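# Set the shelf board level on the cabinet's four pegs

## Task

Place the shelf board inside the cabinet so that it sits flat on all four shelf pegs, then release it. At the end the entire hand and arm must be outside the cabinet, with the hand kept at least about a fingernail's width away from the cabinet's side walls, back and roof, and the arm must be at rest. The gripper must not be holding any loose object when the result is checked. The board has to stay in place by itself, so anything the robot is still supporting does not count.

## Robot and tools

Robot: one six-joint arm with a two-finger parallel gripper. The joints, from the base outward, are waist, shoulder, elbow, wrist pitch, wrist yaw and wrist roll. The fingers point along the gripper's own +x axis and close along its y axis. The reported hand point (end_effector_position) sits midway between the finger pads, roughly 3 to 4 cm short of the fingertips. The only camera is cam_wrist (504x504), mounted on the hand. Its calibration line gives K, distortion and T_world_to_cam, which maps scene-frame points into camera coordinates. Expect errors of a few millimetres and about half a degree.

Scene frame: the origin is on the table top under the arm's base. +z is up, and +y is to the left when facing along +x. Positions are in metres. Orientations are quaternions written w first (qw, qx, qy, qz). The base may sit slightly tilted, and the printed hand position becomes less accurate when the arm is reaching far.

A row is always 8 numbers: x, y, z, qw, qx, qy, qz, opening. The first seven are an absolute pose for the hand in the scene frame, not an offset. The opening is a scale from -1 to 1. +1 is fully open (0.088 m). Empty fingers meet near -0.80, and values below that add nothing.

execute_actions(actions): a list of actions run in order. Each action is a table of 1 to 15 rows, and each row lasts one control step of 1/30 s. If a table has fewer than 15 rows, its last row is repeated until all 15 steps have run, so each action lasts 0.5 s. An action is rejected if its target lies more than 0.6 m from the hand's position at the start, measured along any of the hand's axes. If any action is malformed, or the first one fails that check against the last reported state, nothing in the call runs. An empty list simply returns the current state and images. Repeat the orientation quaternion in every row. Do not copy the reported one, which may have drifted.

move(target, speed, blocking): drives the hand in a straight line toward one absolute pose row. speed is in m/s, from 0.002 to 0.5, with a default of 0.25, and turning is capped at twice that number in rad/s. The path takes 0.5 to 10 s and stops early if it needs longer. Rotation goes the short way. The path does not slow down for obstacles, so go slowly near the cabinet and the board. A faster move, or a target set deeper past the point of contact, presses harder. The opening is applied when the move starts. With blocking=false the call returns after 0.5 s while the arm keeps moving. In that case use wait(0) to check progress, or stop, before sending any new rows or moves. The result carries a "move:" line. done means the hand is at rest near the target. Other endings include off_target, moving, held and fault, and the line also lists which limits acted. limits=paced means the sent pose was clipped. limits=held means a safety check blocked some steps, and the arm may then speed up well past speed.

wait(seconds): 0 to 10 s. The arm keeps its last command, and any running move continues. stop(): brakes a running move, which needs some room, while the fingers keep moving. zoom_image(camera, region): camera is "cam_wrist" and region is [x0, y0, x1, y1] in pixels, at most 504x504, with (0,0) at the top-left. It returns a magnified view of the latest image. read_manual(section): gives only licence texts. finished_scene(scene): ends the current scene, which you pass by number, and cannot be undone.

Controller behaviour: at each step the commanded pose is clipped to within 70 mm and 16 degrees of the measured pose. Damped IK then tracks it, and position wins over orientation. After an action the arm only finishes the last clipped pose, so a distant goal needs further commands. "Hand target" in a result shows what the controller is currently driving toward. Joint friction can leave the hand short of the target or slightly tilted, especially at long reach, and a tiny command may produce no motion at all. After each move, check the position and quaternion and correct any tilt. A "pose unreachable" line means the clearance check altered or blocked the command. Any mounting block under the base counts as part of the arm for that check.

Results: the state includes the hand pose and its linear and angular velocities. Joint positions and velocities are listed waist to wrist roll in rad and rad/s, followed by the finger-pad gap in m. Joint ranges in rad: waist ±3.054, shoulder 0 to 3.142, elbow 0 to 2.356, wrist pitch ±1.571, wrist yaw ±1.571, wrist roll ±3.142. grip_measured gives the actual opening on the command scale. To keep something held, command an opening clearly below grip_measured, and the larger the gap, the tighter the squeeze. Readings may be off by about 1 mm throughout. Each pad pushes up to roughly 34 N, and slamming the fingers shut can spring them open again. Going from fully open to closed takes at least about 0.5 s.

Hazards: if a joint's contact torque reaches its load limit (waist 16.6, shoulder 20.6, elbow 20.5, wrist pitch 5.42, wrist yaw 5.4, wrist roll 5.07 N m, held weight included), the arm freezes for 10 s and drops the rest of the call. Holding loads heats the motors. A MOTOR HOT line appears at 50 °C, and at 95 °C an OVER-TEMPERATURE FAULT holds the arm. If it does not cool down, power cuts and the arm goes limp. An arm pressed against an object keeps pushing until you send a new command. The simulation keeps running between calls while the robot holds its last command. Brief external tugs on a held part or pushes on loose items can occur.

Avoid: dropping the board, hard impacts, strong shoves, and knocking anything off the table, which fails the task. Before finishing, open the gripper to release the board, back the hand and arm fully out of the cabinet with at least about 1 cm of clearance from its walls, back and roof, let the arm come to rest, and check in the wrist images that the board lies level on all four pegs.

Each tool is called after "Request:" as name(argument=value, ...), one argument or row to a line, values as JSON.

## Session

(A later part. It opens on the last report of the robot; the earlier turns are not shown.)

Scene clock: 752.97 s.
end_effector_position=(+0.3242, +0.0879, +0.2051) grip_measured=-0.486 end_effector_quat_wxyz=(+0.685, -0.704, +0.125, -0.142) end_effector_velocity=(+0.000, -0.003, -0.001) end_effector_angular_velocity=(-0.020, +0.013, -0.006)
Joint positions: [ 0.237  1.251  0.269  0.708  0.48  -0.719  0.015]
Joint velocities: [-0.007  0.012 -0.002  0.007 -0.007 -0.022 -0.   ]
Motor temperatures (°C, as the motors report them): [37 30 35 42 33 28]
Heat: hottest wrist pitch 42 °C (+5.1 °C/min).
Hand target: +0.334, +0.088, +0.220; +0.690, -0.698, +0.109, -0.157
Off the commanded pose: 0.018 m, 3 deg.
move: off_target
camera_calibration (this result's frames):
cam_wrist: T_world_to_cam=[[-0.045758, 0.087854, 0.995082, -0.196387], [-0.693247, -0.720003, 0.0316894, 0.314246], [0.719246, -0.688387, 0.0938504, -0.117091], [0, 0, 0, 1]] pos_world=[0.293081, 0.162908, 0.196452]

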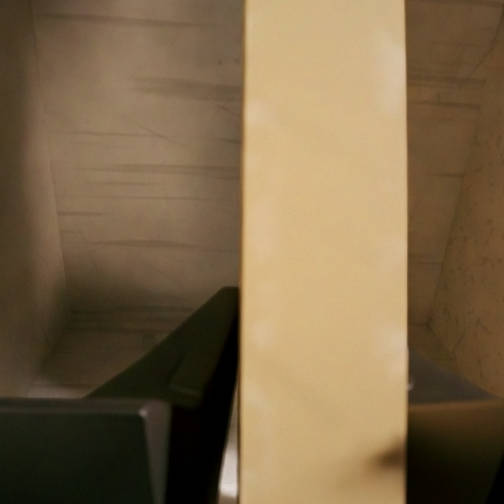

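Request:
move(
  target=[0.408,0.058,0.222,0.69,-0.699,0.109,-0.157,-1],
  speed=0.025,
)

Scene clock: 761.23 s.
end_effector_position=(+0.3636, +0.1089, +0.1963) grip_measured=-0.481 end_effector_quat_wxyz=(+0.691, -0.711, +0.085, -0.101) end_effector_velocity=(-0.000, -0.002, -0.002) end_effector_angular_velocity=(-0.008, +0.014, -0.005)
Joint positions: [ 0.247  1.464  0.365  0.918  0.412 -0.757  0.015]
Joint velocities: [-0.002  0.002 -0.002 -0.007 -0.007 -0.007 -0.   ]
Motor temperatures (°C, as the motors report them): [41 31 36 43 33 28]
Heat: hottest wrist pitch 43 °C (+6.0 °C/min).
Hand target: +0.389, +0.060, +0.223; +0.692, -0.696, +0.110, -0.159
Off the commanded pose: 0.072 m, 7 deg.
move: off_target
camera_calibration (this result's frames):
cam_wrist: T_world_to_cam=[[-0.0516595, 0.0843576, 0.995096, -0.185145], [-0.606188, -0.794512, 0.0358837, 0.332557], [0.793642, -0.601361, 0.0921806, -0.166287], [0, 0, 0, 1]] pos_world=[0.324, 0.17984, 0.187632]

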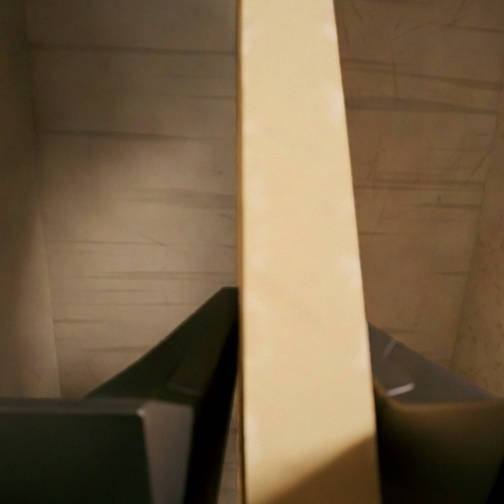

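Request:
move(
  target=[0.30,0.104,0.22,0.69,-0.699,0.109,-0.157,-1],
  speed=0.03,
)

Scene clock: 770.03 s.
end_effector_position=(+0.3015, +0.1033, +0.2121) grip_measured=-0.486 end_effector_quat_wxyz=(+0.687, -0.702, +0.120, -0.143) end_effector_velocity=(-0.002, +0.001, -0.000) end_effector_angular_velocity=(+0.008, +0.006, +0.005)
Joint positions: [ 0.302  1.05   0.248  0.528  0.546 -0.696  0.015]
Joint velocities: [ 0.002 -0.022 -0.002 -0.022 -0.007  0.007 -0.   ]
Motor temperatures (°C, as the motors report them): [52 36 39 41 34 28]
Heat: hottest waist 52 °C (+14.2 °C/min). Fold the arm in close to its base before you think long.
Hand target: +0.301, +0.104, +0.220; +0.689, -0.699, +0.109, -0.157
Off the commanded pose: 0.008 m, 2 deg.
MOTOR HOT: a motor reached 50 °C. Now the hottest motor, joint 1 (waist), reports 52 °C. The temperature limit of the motors' drives, at which the controller stops the arm, is 95 °C. To cool a motor, set the load down, stop pushing, or move to a pose that needs little force.
move: done
camera_calibration (this result's frames):
cam_wrist: T_world_to_cam=[[-0.0565203, 0.0835298, 0.994901, -0.201962], [-0.689819, -0.723661, 0.0215684, 0.310915], [0.721772, -0.685083, 0.0985219, -0.0928791], [0, 0, 0, 1]] pos_world=[0.270098, 0.178237, 0.203377]

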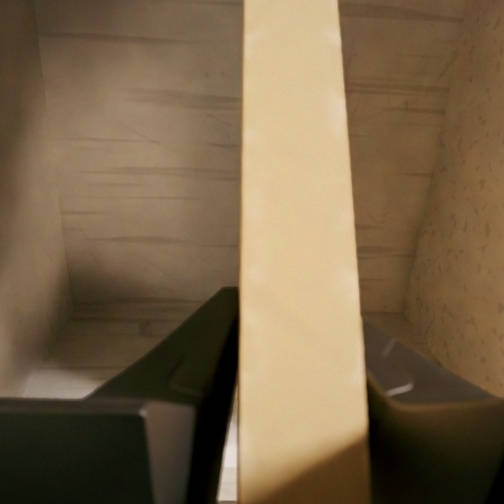

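Request:
move(
  target=[0.283,0.115,0.22,0.699,-0.705,0.063,-0.105,-1],
  speed=0.04,
)

Request:
move(
  target=[0.348,0.089,0.222,0.699,-0.705,0.063,-0.105,-1],
  speed=0.025,
)

Scene clock: 778.50 s.
end_effector_position=(+0.2837, +0.1146, +0.2109) grip_measured=-0.486 end_effector_quat_wxyz=(+0.697, -0.708, +0.076, -0.092) end_effector_velocity=(-0.004, -0.004, -0.001) end_effector_angular_velocity=(-0.007, +0.004, -0.002)
Joint positions: [ 0.303  0.904  0.144  0.595  0.449 -0.742  0.015]
Joint velocities: [-0.007 -0.022 -0.017 -0.007 -0.007 -0.007 -0.   ]
Motor temperatures (°C, as the motors report them): [48 35 38 42 34 28]
Heat: hottest waist 48 °C (+10.0 °C/min). Fold the arm in close to its base before you think long.
Hand target: +0.283, +0.115, +0.220; +0.699, -0.705, +0.063, -0.105
Off the commanded pose: 0.009 m, 2 deg.
MOTOR HOT: still on. Now the hottest motor, joint 1 (waist), reports 48 °C; a drive's own limit is 95 °C.
move: off_target
camera_calibration (this result's frames):
cam_wrist: T_world_to_cam=[[-0.0554977, 0.0702347, 0.995985, -0.201744], [-0.584877, -0.81075, 0.0245821, 0.286338], [0.809221, -0.581165, 0.0860734, -0.106245], [0, 0, 0, 1]] pos_world=[0.242252, 0.184572, 0.20304]

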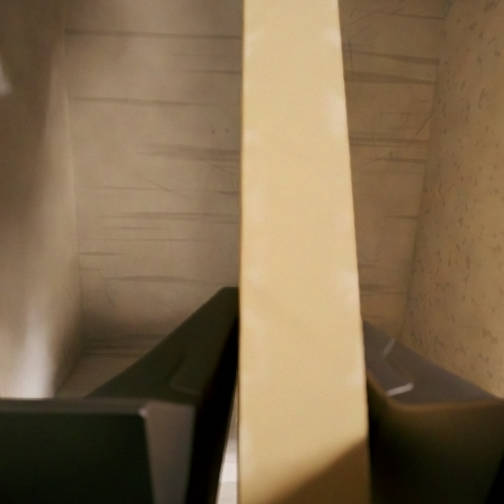

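Scene clock: 781.53 s.
end_effector_position=(+0.3349, +0.1009, +0.2064) grip_measured=-0.486 end_effector_quat_wxyz=(+0.700, -0.707, +0.065, -0.079) end_effector_velocity=(+0.001, +0.002, -0.002) end_effector_angular_velocity=(-0.003, +0.010, +0.018)
Joint positions: [ 0.179  1.341  0.23   0.976  0.301 -0.765  0.015]
Joint velocities: [-0.002  0.012 -0.002  0.022 -0.022 -0.007 -0.   ]
Motor temperatures (°C, as the motors report them): [47 35 38 42 34 28]
Heat: hottest waist 47 °C (+9.0 °C/min).
Hand target: +0.345, +0.089, +0.222; +0.700, -0.704, +0.064, -0.105
Off the commanded pose: 0.024 m, 3 deg.
MOTOR HOT: cleared. Now the hottest motor, joint 1 (waist), reports 47 °C.
move: off_target
camera_calibration (this result's frames):
cam_wrist: T_world_to_cam=[[-0.0544998, 0.0626603, 0.996546, -0.193147], [-0.55693, -0.830275, 0.0217479, 0.298524], [0.82877, -0.553821, 0.0801472, -0.163343], [0, 0, 0, 1]] pos_world=[0.291104, 0.169497, 0.199079]

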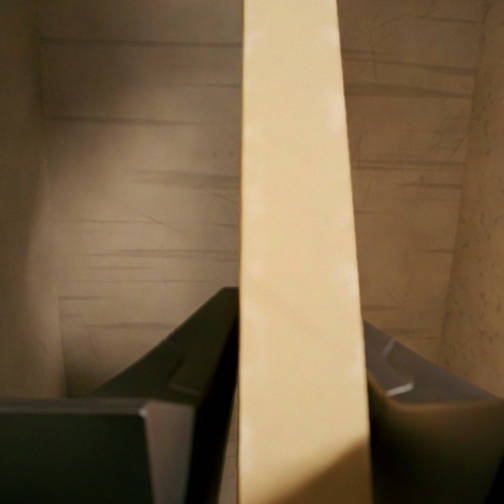

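Request:
move(
  target=[0.362,0.094,0.225,0.699,-0.705,0.063,-0.105,-1],
  speed=0.015,
)

Scene clock: 788.20 s.
end_effector_position=(+0.3452, +0.1088, +0.2035) grip_measured=-0.486 end_effector_quat_wxyz=(+0.700, -0.708, +0.069, -0.072) end_effector_velocity=(+0.001, +0.000, -0.002) end_effector_angular_velocity=(-0.022, +0.016, +0.001)
Joint positions: [ 0.2    1.367  0.278  0.947  0.309 -0.762  0.015]
Joint velocities: [ 0.002  0.002  0.002 -0.007 -0.007 -0.022 -0.   ]
Motor temperatures (°C, as the motors report them): [47 34 38 42 34 28]
Heat: hottest waist 47 °C (+8.1 °C/min).
Hand target: +0.359, +0.094, +0.225; +0.699, -0.705, +0.063, -0.105
Off the commanded pose: 0.031 m, 4 deg.
move: off_target
camera_calibration (this result's frames):
cam_wrist: T_world_to_cam=[[-0.0410969, 0.0624125, 0.997204, -0.19496], [-0.553001, -0.832664, 0.029324, 0.308233], [0.832166, -0.55025, 0.0687341, -0.166518], [0, 0, 0, 1]] pos_world=[0.301012, 0.177196, 0.196821]

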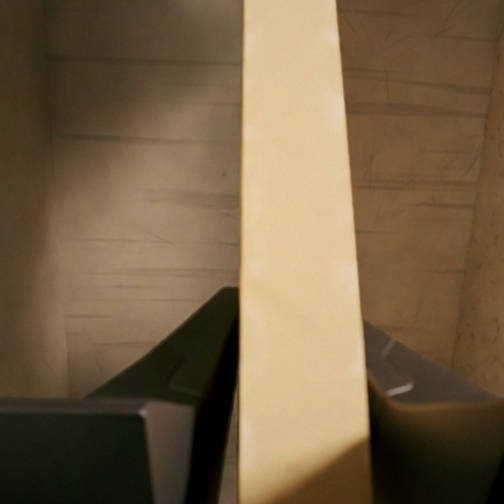

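Request:
move(
  target=[0.372,0.104,0.225,0.699,-0.705,0.063,-0.105,-1],
  speed=0.015,
)

Scene clock: 800.20 s.
end_effector_position=(+0.3542, +0.1133, +0.2015) grip_measured=-0.486 end_effector_quat_wxyz=(+0.697, -0.708, +0.078, -0.079) end_effector_velocity=(+0.001, +0.000, -0.002) end_effector_angular_velocity=(-0.007, +0.014, +0.002)
Joint positions: [ 0.224  1.389  0.328  0.897  0.345 -0.757  0.015]
Joint velocities: [ 0.002  0.002  0.002 -0.007 -0.007 -0.007 -0.   ]
Motor temperatures (°C, as the motors report them): [50 33 39 43 33 28]
Heat: hottest waist 50 °C (+10.1 °C/min). Fold the arm in close to its base before you think long.
Hand target: +0.369, +0.104, +0.225; +0.698, -0.705, +0.063, -0.106
Off the commanded pose: 0.031 m, 3 deg.
MOTOR HOT: a motor reached 50 °C. Now the hottest motor, joint 1 (waist), reports 50 °C. The temperature limit of the motors' drives, at which the controller stops the arm, is 95 °C. To cool a motor, set the load down, stop pushing, or move to a pose that needs little force.
move: off_target
camera_calibration (this result's frames):
cam_wrist: T_world_to_cam=[[-0.0355266, 0.0669485, 0.997124, -0.195353], [-0.571884, -0.819602, 0.0346537, 0.321192], [0.819565, -0.569008, 0.0674045, -0.164496], [0, 0, 0, 1]] pos_world=[0.31156, 0.182729, 0.194749]

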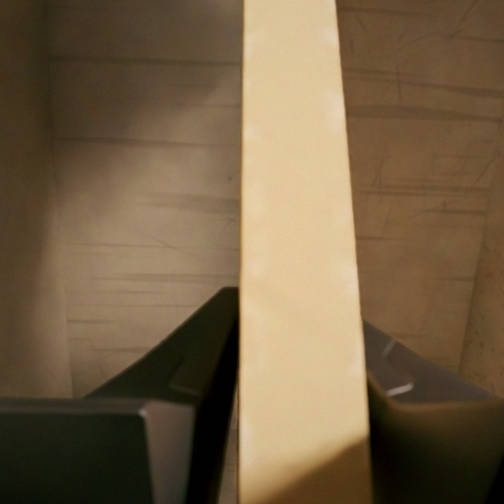

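Request:
move(
  target=[0.305,0.13,0.222,0.695,-0.703,0.08,-0.125,-1],
  speed=0.04,
)

Request:
move(
  target=[0.37,0.104,0.225,0.695,-0.703,0.08,-0.125,-1],
  speed=0.025,
)

Scene clock: 807.83 s.
end_effector_position=(+0.3060, +0.1278, +0.2127) grip_measured=-0.486 end_effector_quat_wxyz=(+0.691, -0.708, +0.093, -0.111) end_effector_velocity=(-0.002, -0.002, -0.001) end_effector_angular_velocity=(+0.002, +0.002, -0.011)
Joint positions: [ 0.344  1.036  0.269  0.557  0.527 -0.723  0.015]
Joint velocities: [ 0.002 -0.012 -0.002 -0.022  0.007  0.007 -0.   ]
Motor temperatures (°C, as the motors report them): [51 33 40 46 33 28]
Heat: hottest waist 51 °C (+10.1 °C/min). Fold the arm in close to its base before you think long.
Hand target: +0.306, +0.130, +0.222; +0.695, -0.704, +0.079, -0.125
Off the commanded pose: 0.010 m, 2 deg.
MOTOR HOT: still on. Now the hottest motor, joint 1 (waist), reports 51 °C; a drive's own limit is 95 °C.
move: off_target
camera_calibration (this result's frames):
cam_wrist: T_world_to_cam=[[-0.0549931, 0.0811217, 0.995186, -0.204569], [-0.625892, -0.779373, 0.0289436, 0.317743], [0.777969, -0.621287, 0.0936335, -0.103711], [0, 0, 0, 1]] pos_world=[0.268307, 0.199801, 0.204099]

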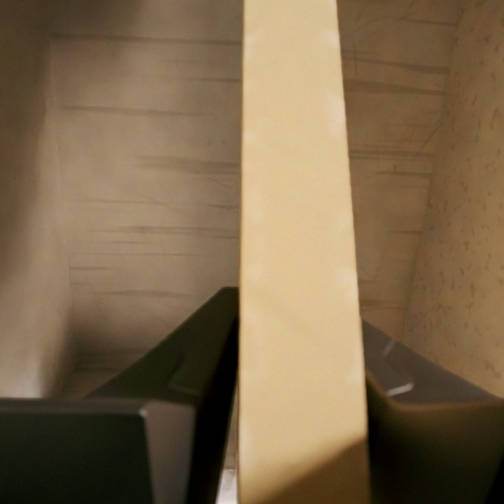

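Scene clock: 810.83 s.
end_effector_position=(+0.3597, +0.1133, +0.2105) grip_measured=-0.486 end_effector_quat_wxyz=(+0.695, -0.706, +0.086, -0.102) end_effector_velocity=(+0.000, -0.000, -0.000) end_effector_angular_velocity=(-0.005, +0.004, +0.005)
Joint positions: [ 0.22   1.377  0.374  0.82   0.387 -0.748  0.015]
Joint velocities: [-0.002  0.002 -0.002  0.007 -0.007 -0.007 -0.   ]
Motor temperatures (°C, as the motors report them): [50 32 39 46 33 28]
Heat: hottest waist 50 °C (+9.1 °C/min). Fold the arm in close to its base before you think long.
Hand target: +0.368, +0.104, +0.224; +0.696, -0.702, +0.081, -0.125
Off the commanded pose: 0.020 m, 3 deg.
MOTOR HOT: still on. Now the hottest motor, joint 1 (waist), reports 50 °C; a drive's own limit is 95 °C.
move: off_target
camera_calibration (this result's frames):
cam_wrist: T_world_to_cam=[[-0.0541089, 0.0712201, 0.995992, -0.197634], [-0.607685, -0.793823, 0.0237502, 0.336247], [0.792333, -0.603964, 0.0862323, -0.159841], [0, 0, 0, 1]] pos_world=[0.320286, 0.184458, 0.202639]

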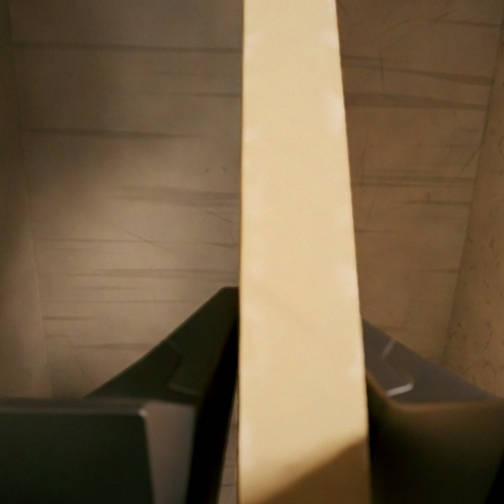

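Request:
move(
  target=[0.398,0.097,0.225,0.695,-0.703,0.08,-0.125,-1],
  speed=0.02,
)

Scene clock: 815.87 s.
end_effector_position=(+0.3634, +0.1126, +0.2068) grip_measured=-0.486 end_effector_quat_wxyz=(+0.690, -0.712, +0.081, -0.105) end_effector_velocity=(-0.001, -0.002, -0.005) end_effector_angular_velocity=(-0.007, +0.028, +0.001)
Joint positions: [ 0.231  1.421  0.377  0.872  0.406 -0.765  0.015]
Joint velocities: [-0.002  0.002 -0.007 -0.007 -0.022 -0.007  0.   ]
Motor temperatures (°C, as the motors report them): [50 32 40 46 33 28]
Heat: hottest waist 50 °C (+7.1 °C/min). Fold the arm in close to its base before you think long.
Hand target: +0.390, +0.097, +0.226; +0.695, -0.703, +0.080, -0.126
Off the commanded pose: 0.042 m, 3 deg.
MOTOR HOT: still on. Now the hottest motor, joint 1 (waist), reports 50 °C; a drive's own limit is 95 °C.
move: off_target
camera_calibration (this result's frames):
cam_wrist: T_world_to_cam=[[-0.0629613, 0.0882807, 0.994104, -0.191985], [-0.606613, -0.794348, 0.0321218, 0.335949], [0.7925, -0.601014, 0.103565, -0.166867], [0, 0, 0, 1]] pos_world=[0.323946, 0.18352, 0.197343]

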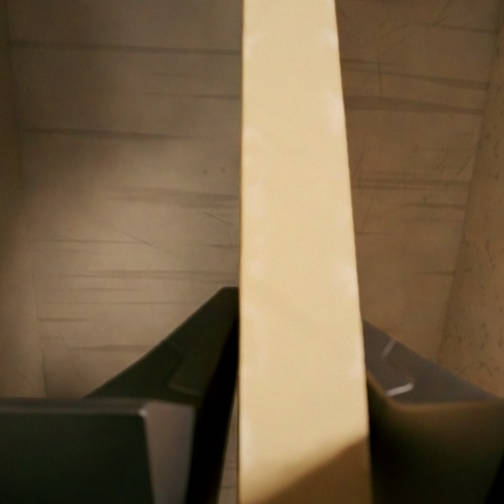

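Request:
move(
  target=[0.275,0.17,0.22,0.69,-0.699,0.109,-0.157,-1],
  speed=0.05,
)

Request:
move(
  target=[0.315,0.155,0.222,0.69,-0.699,0.109,-0.157,-1],
  speed=0.02,
)

Scene clock: 830.37 s.
end_effector_position=(+0.2760, +0.1652, +0.2093) grip_measured=-0.486 end_effector_quat_wxyz=(+0.681, -0.708, +0.122, -0.144) end_effector_velocity=(-0.004, -0.001, -0.001) end_effector_angular_velocity=(-0.031, +0.016, -0.018)
Joint positions: [ 0.62   0.901  0.402  0.136  0.852 -0.581  0.015]
Joint velocities: [ 0.017 -0.012  0.007 -0.051  0.022 -0.007 -0.   ]
Motor temperatures (°C, as the motors report them): [55 36 46 45 34 28]
Heat: hottest waist 55 °C (+3.0 °C/min). Fold the arm in close to its base before you think long.
Hand target: +0.276, +0.170, +0.220; +0.688, -0.700, +0.108, -0.157
Off the commanded pose: 0.012 m, 3 deg.
MOTOR HOT: still on. Now the hottest motor, joint 1 (waist), reports 55 °C; a drive's own limit is 95 °C.
move: off_target
camera_calibration (this result's frames):
cam_wrist: T_world_to_cam=[[-0.05038, 0.0996277, 0.993749, -0.209977], [-0.693199, -0.719795, 0.0370196, 0.335204], [0.718983, -0.687001, 0.105325, -0.0321028], [0, 0, 0, 1]] pos_world=[0.244866, 0.240143, 0.199637]

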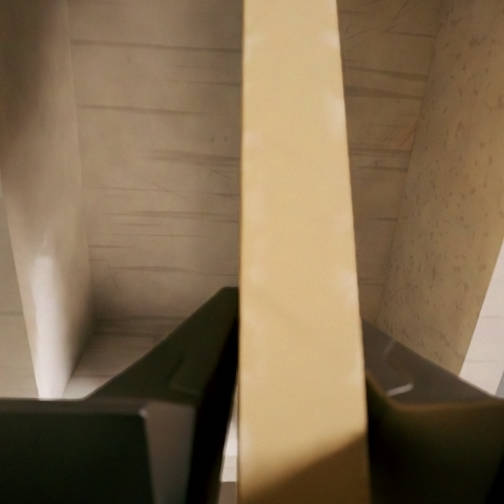

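Scene clock: 832.73 s.
end_effector_position=(+0.3061, +0.1397, +0.2070) grip_measured=-0.486 end_effector_quat_wxyz=(+0.675, -0.708, +0.137, -0.153) end_effector_velocity=(+0.003, -0.000, +0.002) end_effector_angular_velocity=(-0.013, -0.002, +0.003)
Joint positions: [ 0.463  1.064  0.395  0.316  0.72  -0.637  0.015]
Joint velocities: [-0.012  0.012  0.002  0.022 -0.007 -0.022 -0.   ]
Motor temperatures (°C, as the motors report them): [53 35 46 46 34 28]
Heat: hottest waist 53 °C (+3.1 °C/min). Fold the arm in close to its base before you think long.
Hand target: +0.314, +0.155, +0.222; +0.690, -0.698, +0.110, -0.157
Off the commanded pose: 0.023 m, 4 deg.
MOTOR HOT: still on. Now the hottest motor, joint 1 (waist), reports 53 °C; a drive's own limit is 95 °C.
move: off_target
camera_calibration (this result's frames):
cam_wrist: T_world_to_cam=[[-0.0390077, 0.10775, 0.993412, -0.208138], [-0.717624, -0.694831, 0.0471861, 0.339664], [0.695338, -0.711056, 0.104428, -0.0602181], [0, 0, 0, 1]] pos_world=[0.277504, 0.215618, 0.197027]

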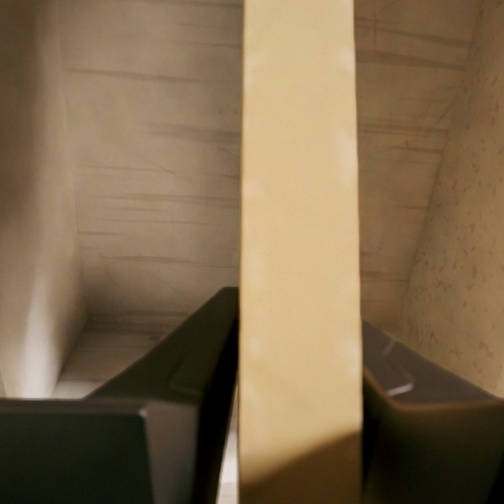

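Request:
move(
  target=[0.245,0.15,0.23,0.69,-0.699,0.109,-0.157,-1],
  speed=0.06,
)

Request:
move(
  target=[0.245,0.15,0.43,0.694,-0.694,0.133,-0.133,-1],
  speed=0.1,
)

Request:
move(
  target=[0.36,0.095,0.42,0.694,-0.694,0.133,-0.133,-1],
  speed=0.08,
)

Request:
move(
  target=[0.36,0.095,0.39,0.694,-0.694,0.133,-0.133,-1],
  speed=0.03,
)

Scene clock: 846.10 s.
end_effector_position=(+0.2474, +0.1504, +0.2233) grip_measured=-0.486 end_effector_quat_wxyz=(+0.686, -0.704, +0.117, -0.144) end_effector_velocity=(-0.005, -0.003, +0.001) end_effector_angular_velocity=(-0.014, +0.004, -0.019)
Joint positions: [ 0.611  0.669  0.334 -0.012  0.843 -0.58   0.015]
Joint velocities: [ 0.012 -0.022  0.002 -0.051  0.022  0.007 -0.   ]
Motor temperatures (°C, as the motors report them): [47 35 45 48 34 28]
Heat: hottest wrist pitch 48 °C (+1.0 °C/min). Fold the arm in close to its base before you think long.
Hand target: +0.246, +0.150, +0.230; +0.689, -0.699, +0.108, -0.157
Off the commanded pose: 0.007 m, 2 deg.
MOTOR HOT: still on. Now the hottest motor, joint 4 (wrist pitch), reports 48 °C; a drive's own limit is 95 °C.
move: done
camera_calibration (this result's frames):
cam_wrist: T_world_to_cam=[[-0.0596378, 0.0880209, 0.994332, -0.219949], [-0.688261, -0.725102, 0.0229076, 0.306926], [0.723008, -0.682993, 0.103825, -0.0244221], [0, 0, 0, 1]] pos_world=[0.215785, 0.225233, 0.214207]

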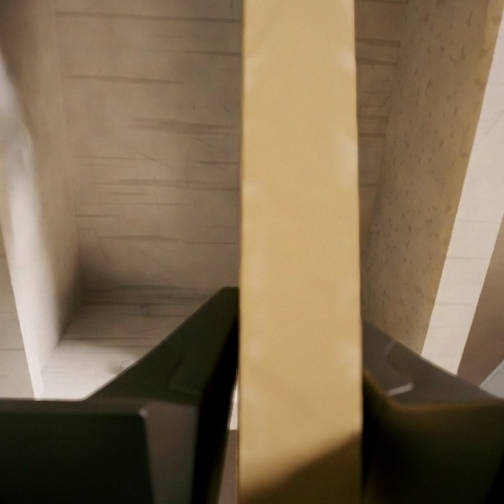

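Scene clock: 848.60 s.
end_effector_position=(+0.2520, +0.1400, +0.3762) grip_measured=-0.439 end_effector_quat_wxyz=(+0.715, -0.669, +0.192, -0.057) end_effector_velocity=(+0.000, -0.001, +0.003) end_effector_angular_velocity=(+0.005, +0.002, -0.001)
Joint positions: [-0.542  0.793  0.879 -0.517 -0.432 -0.93   0.018]
Joint velocities: [-0.022  0.012  0.012 -0.007 -0.022 -0.007  0.   ]
Motor temperatures (°C, as the motors report them): [47 34 45 50 34 28]
Heat: hottest wrist pitch 50 °C (+2.0 °C/min). Fold the arm in close to its base before you think long.
Hand target: +0.243, +0.152, +0.426; +0.701, -0.688, +0.133, -0.132
Off the commanded pose: 0.055 m, 12 deg.
MOTOR HOT: still on. Now the hottest motor, joint 4 (wrist pitch), reports 50 °C; a drive's own limit is 95 °C.
move: off_target
camera_calibration (this result's frames):
cam_wrist: T_world_to_cam=[[0.147458, -0.0419074, 0.98818, -0.40243], [-0.668831, -0.74026, 0.0684105, 0.279165], [0.728643, -0.671014, -0.137186, 0.0368652], [0, 0, 0, 1]] pos_world=[0.219194, 0.214527, 0.383633]

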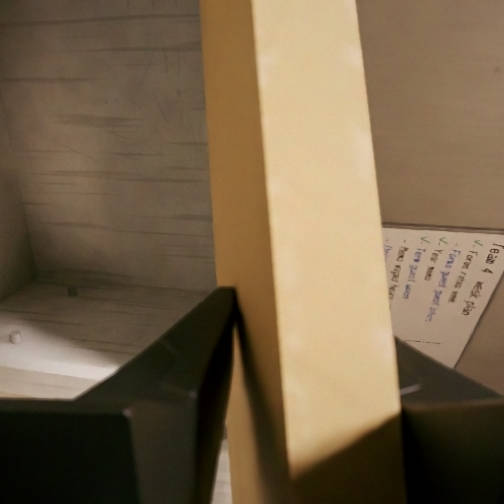

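Scene clock: 850.40 s.
end_effector_position=(+0.3426, +0.1002, +0.3442) grip_measured=-0.461 end_effector_quat_wxyz=(+0.711, -0.669, +0.212, -0.036) end_effector_velocity=(+0.001, +0.003, -0.005) end_effector_angular_velocity=(+0.020, +0.027, -0.005)
Joint positions: [-0.36   1.142  0.841 -0.149 -0.301 -0.88   0.016]
Joint velocities: [ 0.012  0.007  0.017 -0.037 -0.007  0.007 -0.   ]
Motor temperatures (°C, as the motors report them): [47 34 45 53 35 28]
Heat: hottest wrist pitch 53 °C (+5.0 °C/min). Fold the arm in close to its base before you think long.
Hand target: +0.347, +0.100, +0.414; +0.695, -0.694, +0.135, -0.132
Off the commanded pose: 0.078 m, 15 deg.
MOTOR HOT: still on. Now the hottest motor, joint 4 (wrist pitch), reports 53 °C; a drive's own limit is 95 °C.
move: off_target
camera_calibration (this result's frames):
cam_wrist: T_world_to_cam=[[0.205457, -0.0462896, 0.977571, -0.401657], [-0.661155, -0.743038, 0.103772, 0.297972], [0.721569, -0.667647, -0.183267, -0.0423845], [0, 0, 0, 1]] pos_world=[0.310112, 0.174514, 0.35396]

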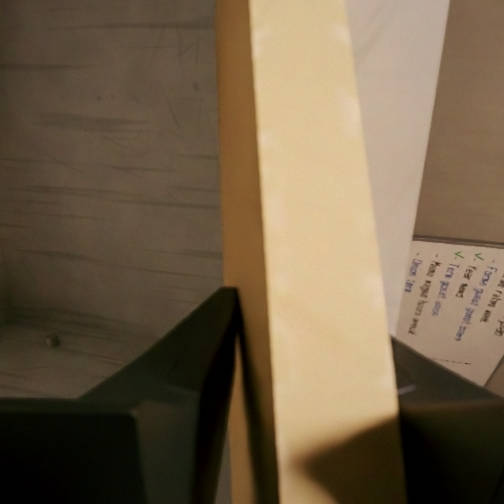

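Scene clock: 854.93 s.
end_effector_position=(+0.3440, +0.0984, +0.3392) grip_measured=-0.470 end_effector_quat_wxyz=(+0.706, -0.677, +0.196, -0.065) end_effector_velocity=(-0.001, +0.002, -0.008) end_effector_angular_velocity=(-0.005, +0.040, +0.011)
Joint positions: [-0.31   1.124  0.782 -0.063 -0.198 -0.853  0.016]
Joint velocities: [ 0.007 -0.002 -0.002 -0.022 -0.022 -0.022 -0.   ]
Motor temperatures (°C, as the motors report them): [46 34 45 61 36 28]
Heat: hottest wrist pitch 61 °C (+11.0 °C/min). Fold the arm in close to its base before you think long.
Hand target: +0.353, +0.097, +0.388; +0.695, -0.694, +0.135, -0.132
Off the commanded pose: 0.053 m, 11 deg.
MOTOR HOT: still on. Now the hottest motor, joint 4 (wrist pitch), reports 61 °C; a drive's own limit is 95 °C.
move: off_target
camera_calibration (this result's frames):
cam_wrist: T_world_to_cam=[[0.146181, -0.0176831, 0.9891, -0.383435], [-0.679606, -0.72835, 0.0874189, 0.308539], [0.718865, -0.684977, -0.118488, -0.0647757], [0, 0, 0, 1]] pos_world=[0.312301, 0.173574, 0.344609]

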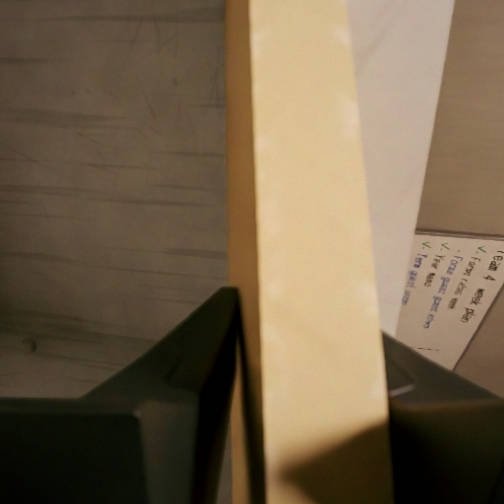

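Request:
move(
  target=[0.21,0.18,0.31,0.694,-0.694,0.133,-0.133,-1],
  speed=0.08,
)

Request:
move(
  target=[0.21,0.18,0.44,0.694,-0.694,0.133,-0.133,-1],
  speed=0.08,
)

Scene clock: 863.83 s.
end_effector_position=(+0.2139, +0.1755, +0.2988) grip_measured=-0.475 end_effector_quat_wxyz=(+0.685, -0.703, +0.151, -0.120) end_effector_velocity=(-0.003, +0.003, -0.004) end_effector_angular_velocity=(-0.016, +0.014, +0.002)
Joint positions: [ 0.382  0.471  0.645 -0.529  0.57  -0.651  0.016]
Joint velocities: [ 0.061 -0.002  0.002 -0.022  0.051  0.007 -0.   ]
Motor temperatures (°C, as the motors report them): [45 33 45 76 40 28]
Heat: hottest wrist pitch 76 °C (+25.2 °C/min). Fold the arm in close to its base before you think long.
Hand target: +0.211, +0.181, +0.311; +0.691, -0.698, +0.133, -0.133
Off the commanded pose: 0.013 m, 3 deg.
MOTOR HOT: still on. Now the hottest motor, joint 4 (wrist pitch), reports 76 °C; a drive's own limit is 95 °C.
move: off_target
camera_calibration (this result's frames):
cam_wrist: T_world_to_cam=[[0.0206108, 0.0728376, 0.997131, -0.314571], [-0.695462, -0.715467, 0.0666381, 0.287091], [0.718268, -0.69484, 0.0359095, 0.0324511], [0, 0, 0, 1]] pos_world=[0.182836, 0.250865, 0.293372]

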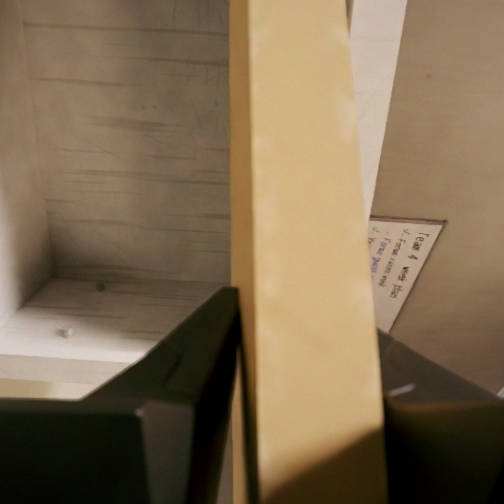

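Scene clock: 866.00 s.
end_effector_position=(+0.2121, +0.1762, +0.4327) grip_measured=-0.477 end_effector_quat_wxyz=(+0.706, -0.684, +0.140, -0.122) end_effector_velocity=(+0.000, -0.005, +0.003) end_effector_angular_velocity=(+0.010, +0.000, -0.013)
Joint positions: [-0.724  0.726  1.058 -0.653 -0.49  -0.943  0.016]
Joint velocities: [-0.032  0.017  0.007 -0.007 -0.022 -0.007 -0.   ]
Motor temperatures (°C, as the motors report them): [45 33 45 75 40 28]
Heat: hottest wrist pitch 75 °C (+23.1 °C/min). Fold the arm in close to its base before you think long.
Hand target: +0.211, +0.179, +0.441; +0.700, -0.689, +0.131, -0.132
Off the commanded pose: 0.009 m, 2 deg.
MOTOR HOT: still on. Now the hottest motor, joint 4 (wrist pitch), reports 75 °C; a drive's own limit is 95 °C.
move: off_target
camera_calibration (this result's frames):
cam_wrist: T_world_to_cam=[[-0.00824719, 0.0213835, 0.999737, -0.433972], [-0.687201, -0.726401, 0.00986807, 0.30226], [0.726421, -0.686939, 0.0206855, 0.0328864], [0, 0, 0, 1]] pos_world=[0.180245, 0.251433, 0.430195]

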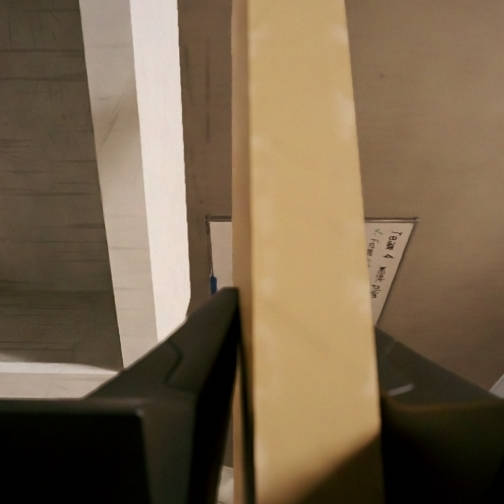

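Request:
move(
  target=[0.365,0.092,0.45,0.69,-0.699,0.109,-0.157,-1],
  speed=0.1,
)

Request:
move(
  target=[0.365,0.092,0.385,0.694,-0.694,0.133,-0.133,-1],
  speed=0.04,
)

Request:
execute_actions(
  actions=[
    [[0.365,0.092,0.382,0.694,-0.694,0.133,-0.133,-0.3]],
    [[0.365,0.092,0.38,0.694,-0.694,0.133,-0.133,0.0]],
  ],
)

Request:
move(
  target=[0.26,0.135,0.385,0.694,-0.694,0.133,-0.133,0.0],
  speed=0.1,
)

Request:
move(
  target=[0.22,0.15,0.55,0.95,0.03,0.25,-0.19,0.0],
  speed=0.3,
)

Scene clock: 875.70 s.
end_effector_position=(+0.3653, +0.0867, +0.4324) grip_measured=-0.483 end_effector_quat_wxyz=(+0.693, -0.695, +0.128, -0.142) end_effector_velocity=(+0.001, -0.004, -0.004) end_effector_angular_velocity=(+0.017, +0.010, -0.007)
Joint positions: [-0.469  1.263  0.978  0.028 -0.205 -0.878  0.015]
Joint velocities: [-0.002  0.007 -0.002 -0.007 -0.007  0.007 -0.   ]
Motor temperatures (°C, as the motors report them): [42 33 43 71 39 28]
Heat: hottest wrist pitch 71 °C (+21.2 °C/min). Fold the arm in close to its base before you think long.
Hand target: +0.364, +0.092, +0.447; +0.688, -0.700, +0.110, -0.157
Off the commanded pose: 0.018 m, 3 deg.
MOTOR HOT: still on. Now the hottest motor, joint 4 (wrist pitch), reports 71 °C; a drive's own limit is 95 °C.
move: off_target
camera_calibration (this result's frames):
cam_wrist: T_world_to_cam=[[-0.0465002, 0.0633963, 0.996905, -0.418989], [-0.696418, -0.717516, 0.013145, 0.343678], [0.716129, -0.693651, 0.077515, -0.160095], [0, 0, 0, 1]] pos_world=[0.334509, 0.162106, 0.425584]

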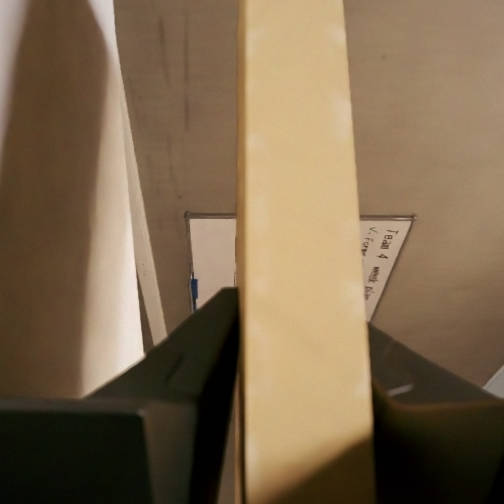

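Scene clock: 877.13 s.
end_effector_position=(+0.3656, +0.0888, +0.3842) grip_measured=-0.484 end_effector_quat_wxyz=(+0.694, -0.693, +0.140, -0.133) end_effector_velocity=(-0.002, +0.001, +0.001) end_effector_angular_velocity=(-0.019, -0.017, -0.000)
Joint positions: [-0.35   1.219  0.839  0.102 -0.106 -0.852  0.015]
Joint velocities: [ 0.007 -0.012 -0.017  0.022  0.022 -0.007 -0.   ]
Motor temperatures (°C, as the motors report them): [42 33 43 70 39 28]
Heat: hottest wrist pitch 70 °C (+19.0 °C/min). Fold the arm in close to its base before you think long.
Hand target: +0.365, +0.092, +0.385; +0.694, -0.695, +0.134, -0.133
Off the commanded pose: 0.003 m, 1 deg.
MOTOR HOT: still on. Now the hottest motor, joint 4 (wrist pitch), reports 70 °C; a drive's own limit is 95 °C.
move: done
camera_calibration (this result's frames):
cam_wrist: T_world_to_cam=[[-0.0180143, 0.0533223, 0.998415, -0.38114], [-0.698827, -0.714833, 0.0255682, 0.341861], [0.715064, -0.697259, 0.0501403, -0.143907], [0, 0, 0, 1]] pos_world=[0.334938, 0.164357, 0.379011]

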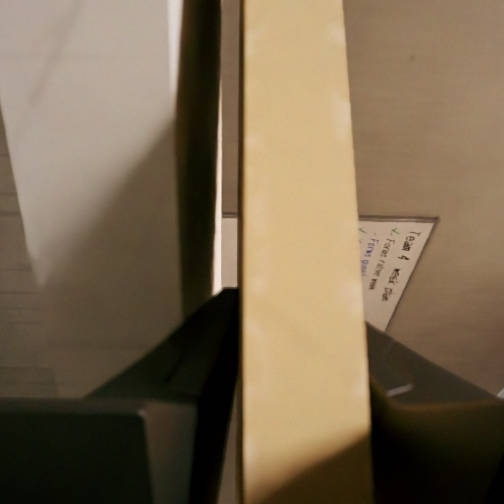

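Scene clock: 878.13 s.
end_effector_position=(+0.3632, +0.0894, +0.3929) grip_measured=-0.011 end_effector_quat_wxyz=(+0.692, -0.694, +0.125, -0.153) end_effector_velocity=(-0.004, -0.006, -0.002) end_effector_angular_velocity=(-0.003, +0.002, -0.033)
Joint positions: [-0.352  1.209  0.832  0.131 -0.07  -0.845  0.038]
Joint velocities: [-0.002 -0.007 -0.007 -0.022  0.022 -0.007  0.002]
Motor temperatures (°C, as the motors report them): [42 33 42 69 38 28]
Heat: hottest wrist pitch 69 °C (+18.0 °C/min). Fold the arm in close to its base before you think long.
Hand target: +0.365, +0.092, +0.380; +0.694, -0.694, +0.133, -0.133
Off the commanded pose: 0.013 m, 2 deg.
MOTOR HOT: still on. Now the hottest motor, joint 4 (wrist pitch), reports 69 °C; a drive's own limit is 95 °C.
camera_calibration (this result's frames):
cam_wrist: T_world_to_cam=[[-0.0648939, 0.0681715, 0.995561, -0.373065], [-0.704634, -0.709566, 0.00265759, 0.35106], [0.706598, -0.701333, 0.0940824, -0.15598], [0, 0, 0, 1]] pos_world=[0.333374, 0.165139, 0.385151]

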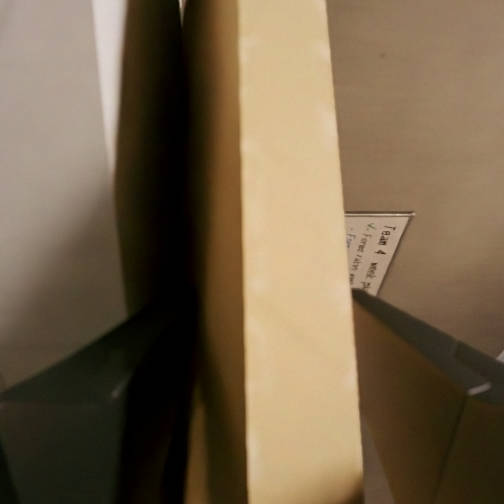

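Scene clock: 879.73 s.
end_effector_position=(+0.2633, +0.1333, +0.3794) grip_measured=+0.004 end_effector_quat_wxyz=(+0.698, -0.691, +0.142, -0.124) end_effector_velocity=(-0.004, +0.002, +0.003) end_effector_angular_velocity=(-0.010, -0.009, +0.005)
Joint positions: [-0.415  0.753  0.76  -0.296 -0.187 -0.867  0.039]
Joint velocities: [-0.012 -0.017  0.002 -0.007 -0.007 -0.007 -0.   ]
Motor temperatures (°C, as the motors report them): [42 33 42 69 38 28]
Heat: hottest wrist pitch 69 °C (+17.0 °C/min). Fold the arm in close to its base before you think long.
Hand target: +0.261, +0.135, +0.386; +0.695, -0.694, +0.133, -0.133
Off the commanded pose: 0.007 m, 2 deg.
MOTOR HOT: still on. Now the hottest motor, joint 4 (wrist pitch), reports 69 °C; a drive's own limit is 95 °C.
move: done
camera_calibration (this result's frames):
cam_wrist: T_world_to_cam=[[-0.00370373, 0.0421548, 0.999104, -0.383091], [-0.691874, -0.72148, 0.0278763, 0.30051], [0.722008, -0.691151, 0.031838, -0.0351913], [0, 0, 0, 1]] pos_world=[0.231905, 0.208638, 0.375491]

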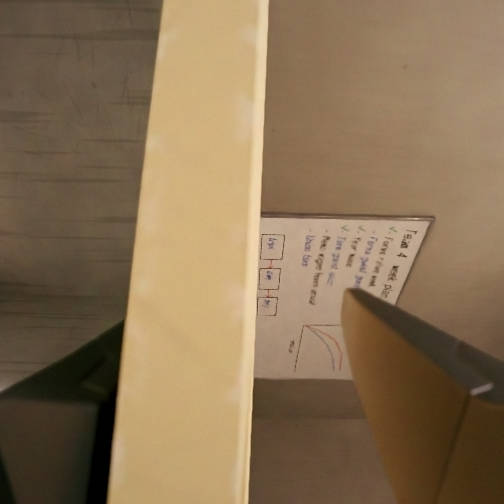

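Scene clock: 882.93 s.
end_effector_position=(+0.2207, +0.1514, +0.5513) grip_measured=+0.000 end_effector_quat_wxyz=(+0.963, +0.018, +0.189, -0.190) end_effector_velocity=(-0.002, +0.004, -0.002) end_effector_angular_velocity=(+0.029, -0.006, +0.008)
Joint positions: [-1.118  1.558  2.142 -1.571 -0.905 -0.047  0.039]
Joint velocities: [-0.007 -0.002  0.002 -0.022 -0.022  0.007 -0.   ]
Motor temperatures (°C, as the motors report them): [41 33 41 67 38 28]
Heat: hottest wrist pitch 67 °C (+13.2 °C/min). Fold the arm in close to its base before you think long.
Hand target: +0.221, +0.150, +0.553; +0.964, +0.022, +0.187, -0.190
Off the commanded pose: 0.002 m, 7 deg.
MOTOR HOT: still on. Now the hottest motor, joint 4 (wrist pitch), reports 67 °C; a drive's own limit is 95 °C.
joint sent to its limit — the command would take joint 4 (wrist pitch) past its lower limit, so that joint was sent only as far as its limit.
move: off_target
camera_calibration (this result's frames):
cam_wrist: T_world_to_cam=[[-0.396549, -0.913158, 0.0942912, 0.17438], [-0.66133, 0.212923, -0.71924, 0.54298], [0.636703, -0.347572, -0.688333, 0.3665], [0, 0, 0, 1]] pos_world=[0.194887, 0.171009, 0.626365]

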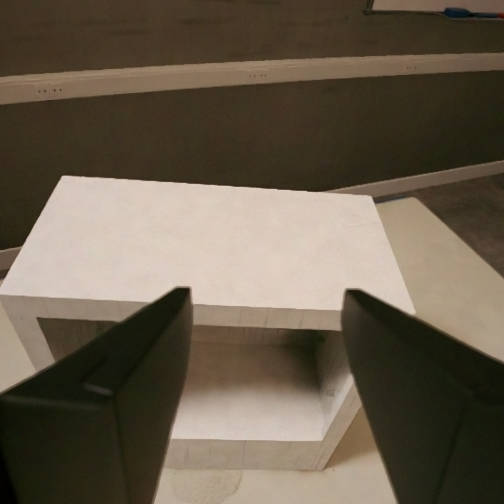

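Request:
move(
  target=[0.15,0.2,0.40,0.9,0.07,0.40,-0.17,0.0],
  speed=0.3,
)

Scene clock: 887.37 s.
end_effector_position=(+0.1517, +0.1986, +0.4000) grip_measured=+0.000 end_effector_quat_wxyz=(+0.934, +0.005, +0.237, -0.267) end_effector_velocity=(-0.003, +0.002, -0.007) end_effector_angular_velocity=(+0.021, +0.017, -0.017)
Joint positions: [-0.95   0.933  1.522 -1.573 -0.647  0.042  0.039]
Joint velocities: [ 0.027 -0.007 -0.002 -0.022  0.022  0.022 -0.   ]
Motor temperatures (°C, as the motors report them): [40 33 40 65 37 28]
Heat: hottest wrist pitch 65 °C (+9.1 °C/min). Fold the arm in close to its base before you think long.
Hand target: +0.151, +0.201, +0.400; +0.934, +0.000, +0.236, -0.267
Off the commanded pose: 0.002 m, 23 deg; orientation clipped at the last step of the last action.
MOTOR HOT: still on. Now the hottest motor, joint 4 (wrist pitch), reports 65 °C; a drive's own limit is 95 °C.
joint sent to its limit — the command would take joint 4 (wrist pitch) past its lower limit, so that joint was sent only as far as its limit.
move: off_target; limits=paced
camera_calibration (this result's frames):
cam_wrist: T_world_to_cam=[[-0.515121, -0.83898, 0.175393, 0.175207], [-0.699765, 0.293487, -0.651302, 0.341082], [0.494954, -0.458233, -0.73827, 0.386125], [0, 0, 0, 1]] pos_world=[0.137815, 0.223827, 0.476482]

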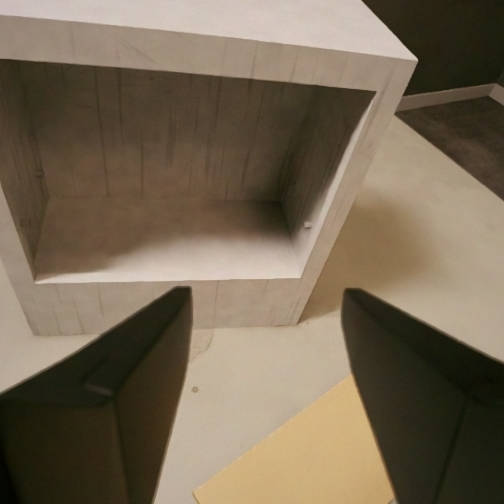

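Request:
move(
  target=[0.16,0.17,0.12,0.904,0.073,0.382,-0.173,-0.9],
  speed=0.2,
)

Scene clock: 897.47 s.
end_effector_position=(+0.1572, +0.1720, +0.1211) grip_measured=-0.783 end_effector_quat_wxyz=(+0.904, +0.066, +0.383, -0.177) end_effector_velocity=(+0.001, +0.001, -0.004) end_effector_angular_velocity=(+0.002, -0.005, -0.000)
Joint positions: [ 0.871  0.546  0.474 -0.736  0.269  1.39   0.001]
Joint velocities: [ 0.027  0.017 -0.007  0.022  0.022  0.022 -0.   ]
Motor temperatures (°C, as the motors report them): [38 33 38 61 36 28]
Heat: hottest wrist pitch 61 °C (+10.0 °C/min). Fold the arm in close to its base before you think long.
Hand target: +0.157, +0.169, +0.118; +0.903, +0.062, +0.384, -0.182
Off the commanded pose: 0.004 m, 1 deg.
MOTOR HOT: still on. Now the hottest motor, joint 4 (wrist pitch), reports 61 °C; a drive's own limit is 95 °C.
move: done
camera_calibration (this result's frames):
cam_wrist: T_world_to_cam=[[-0.371741, -0.924928, 0.0794808, 0.208457], [-0.870723, 0.317698, -0.375379, 0.160444], [0.321948, -0.20875, -0.923457, 0.172028], [0, 0, 0, 1]] pos_world=[0.16181, 0.177745, 0.202519]

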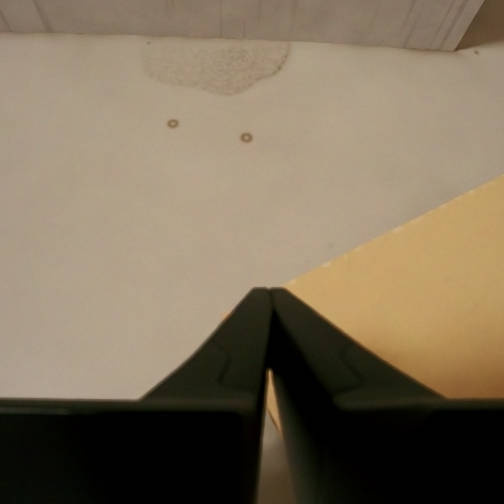

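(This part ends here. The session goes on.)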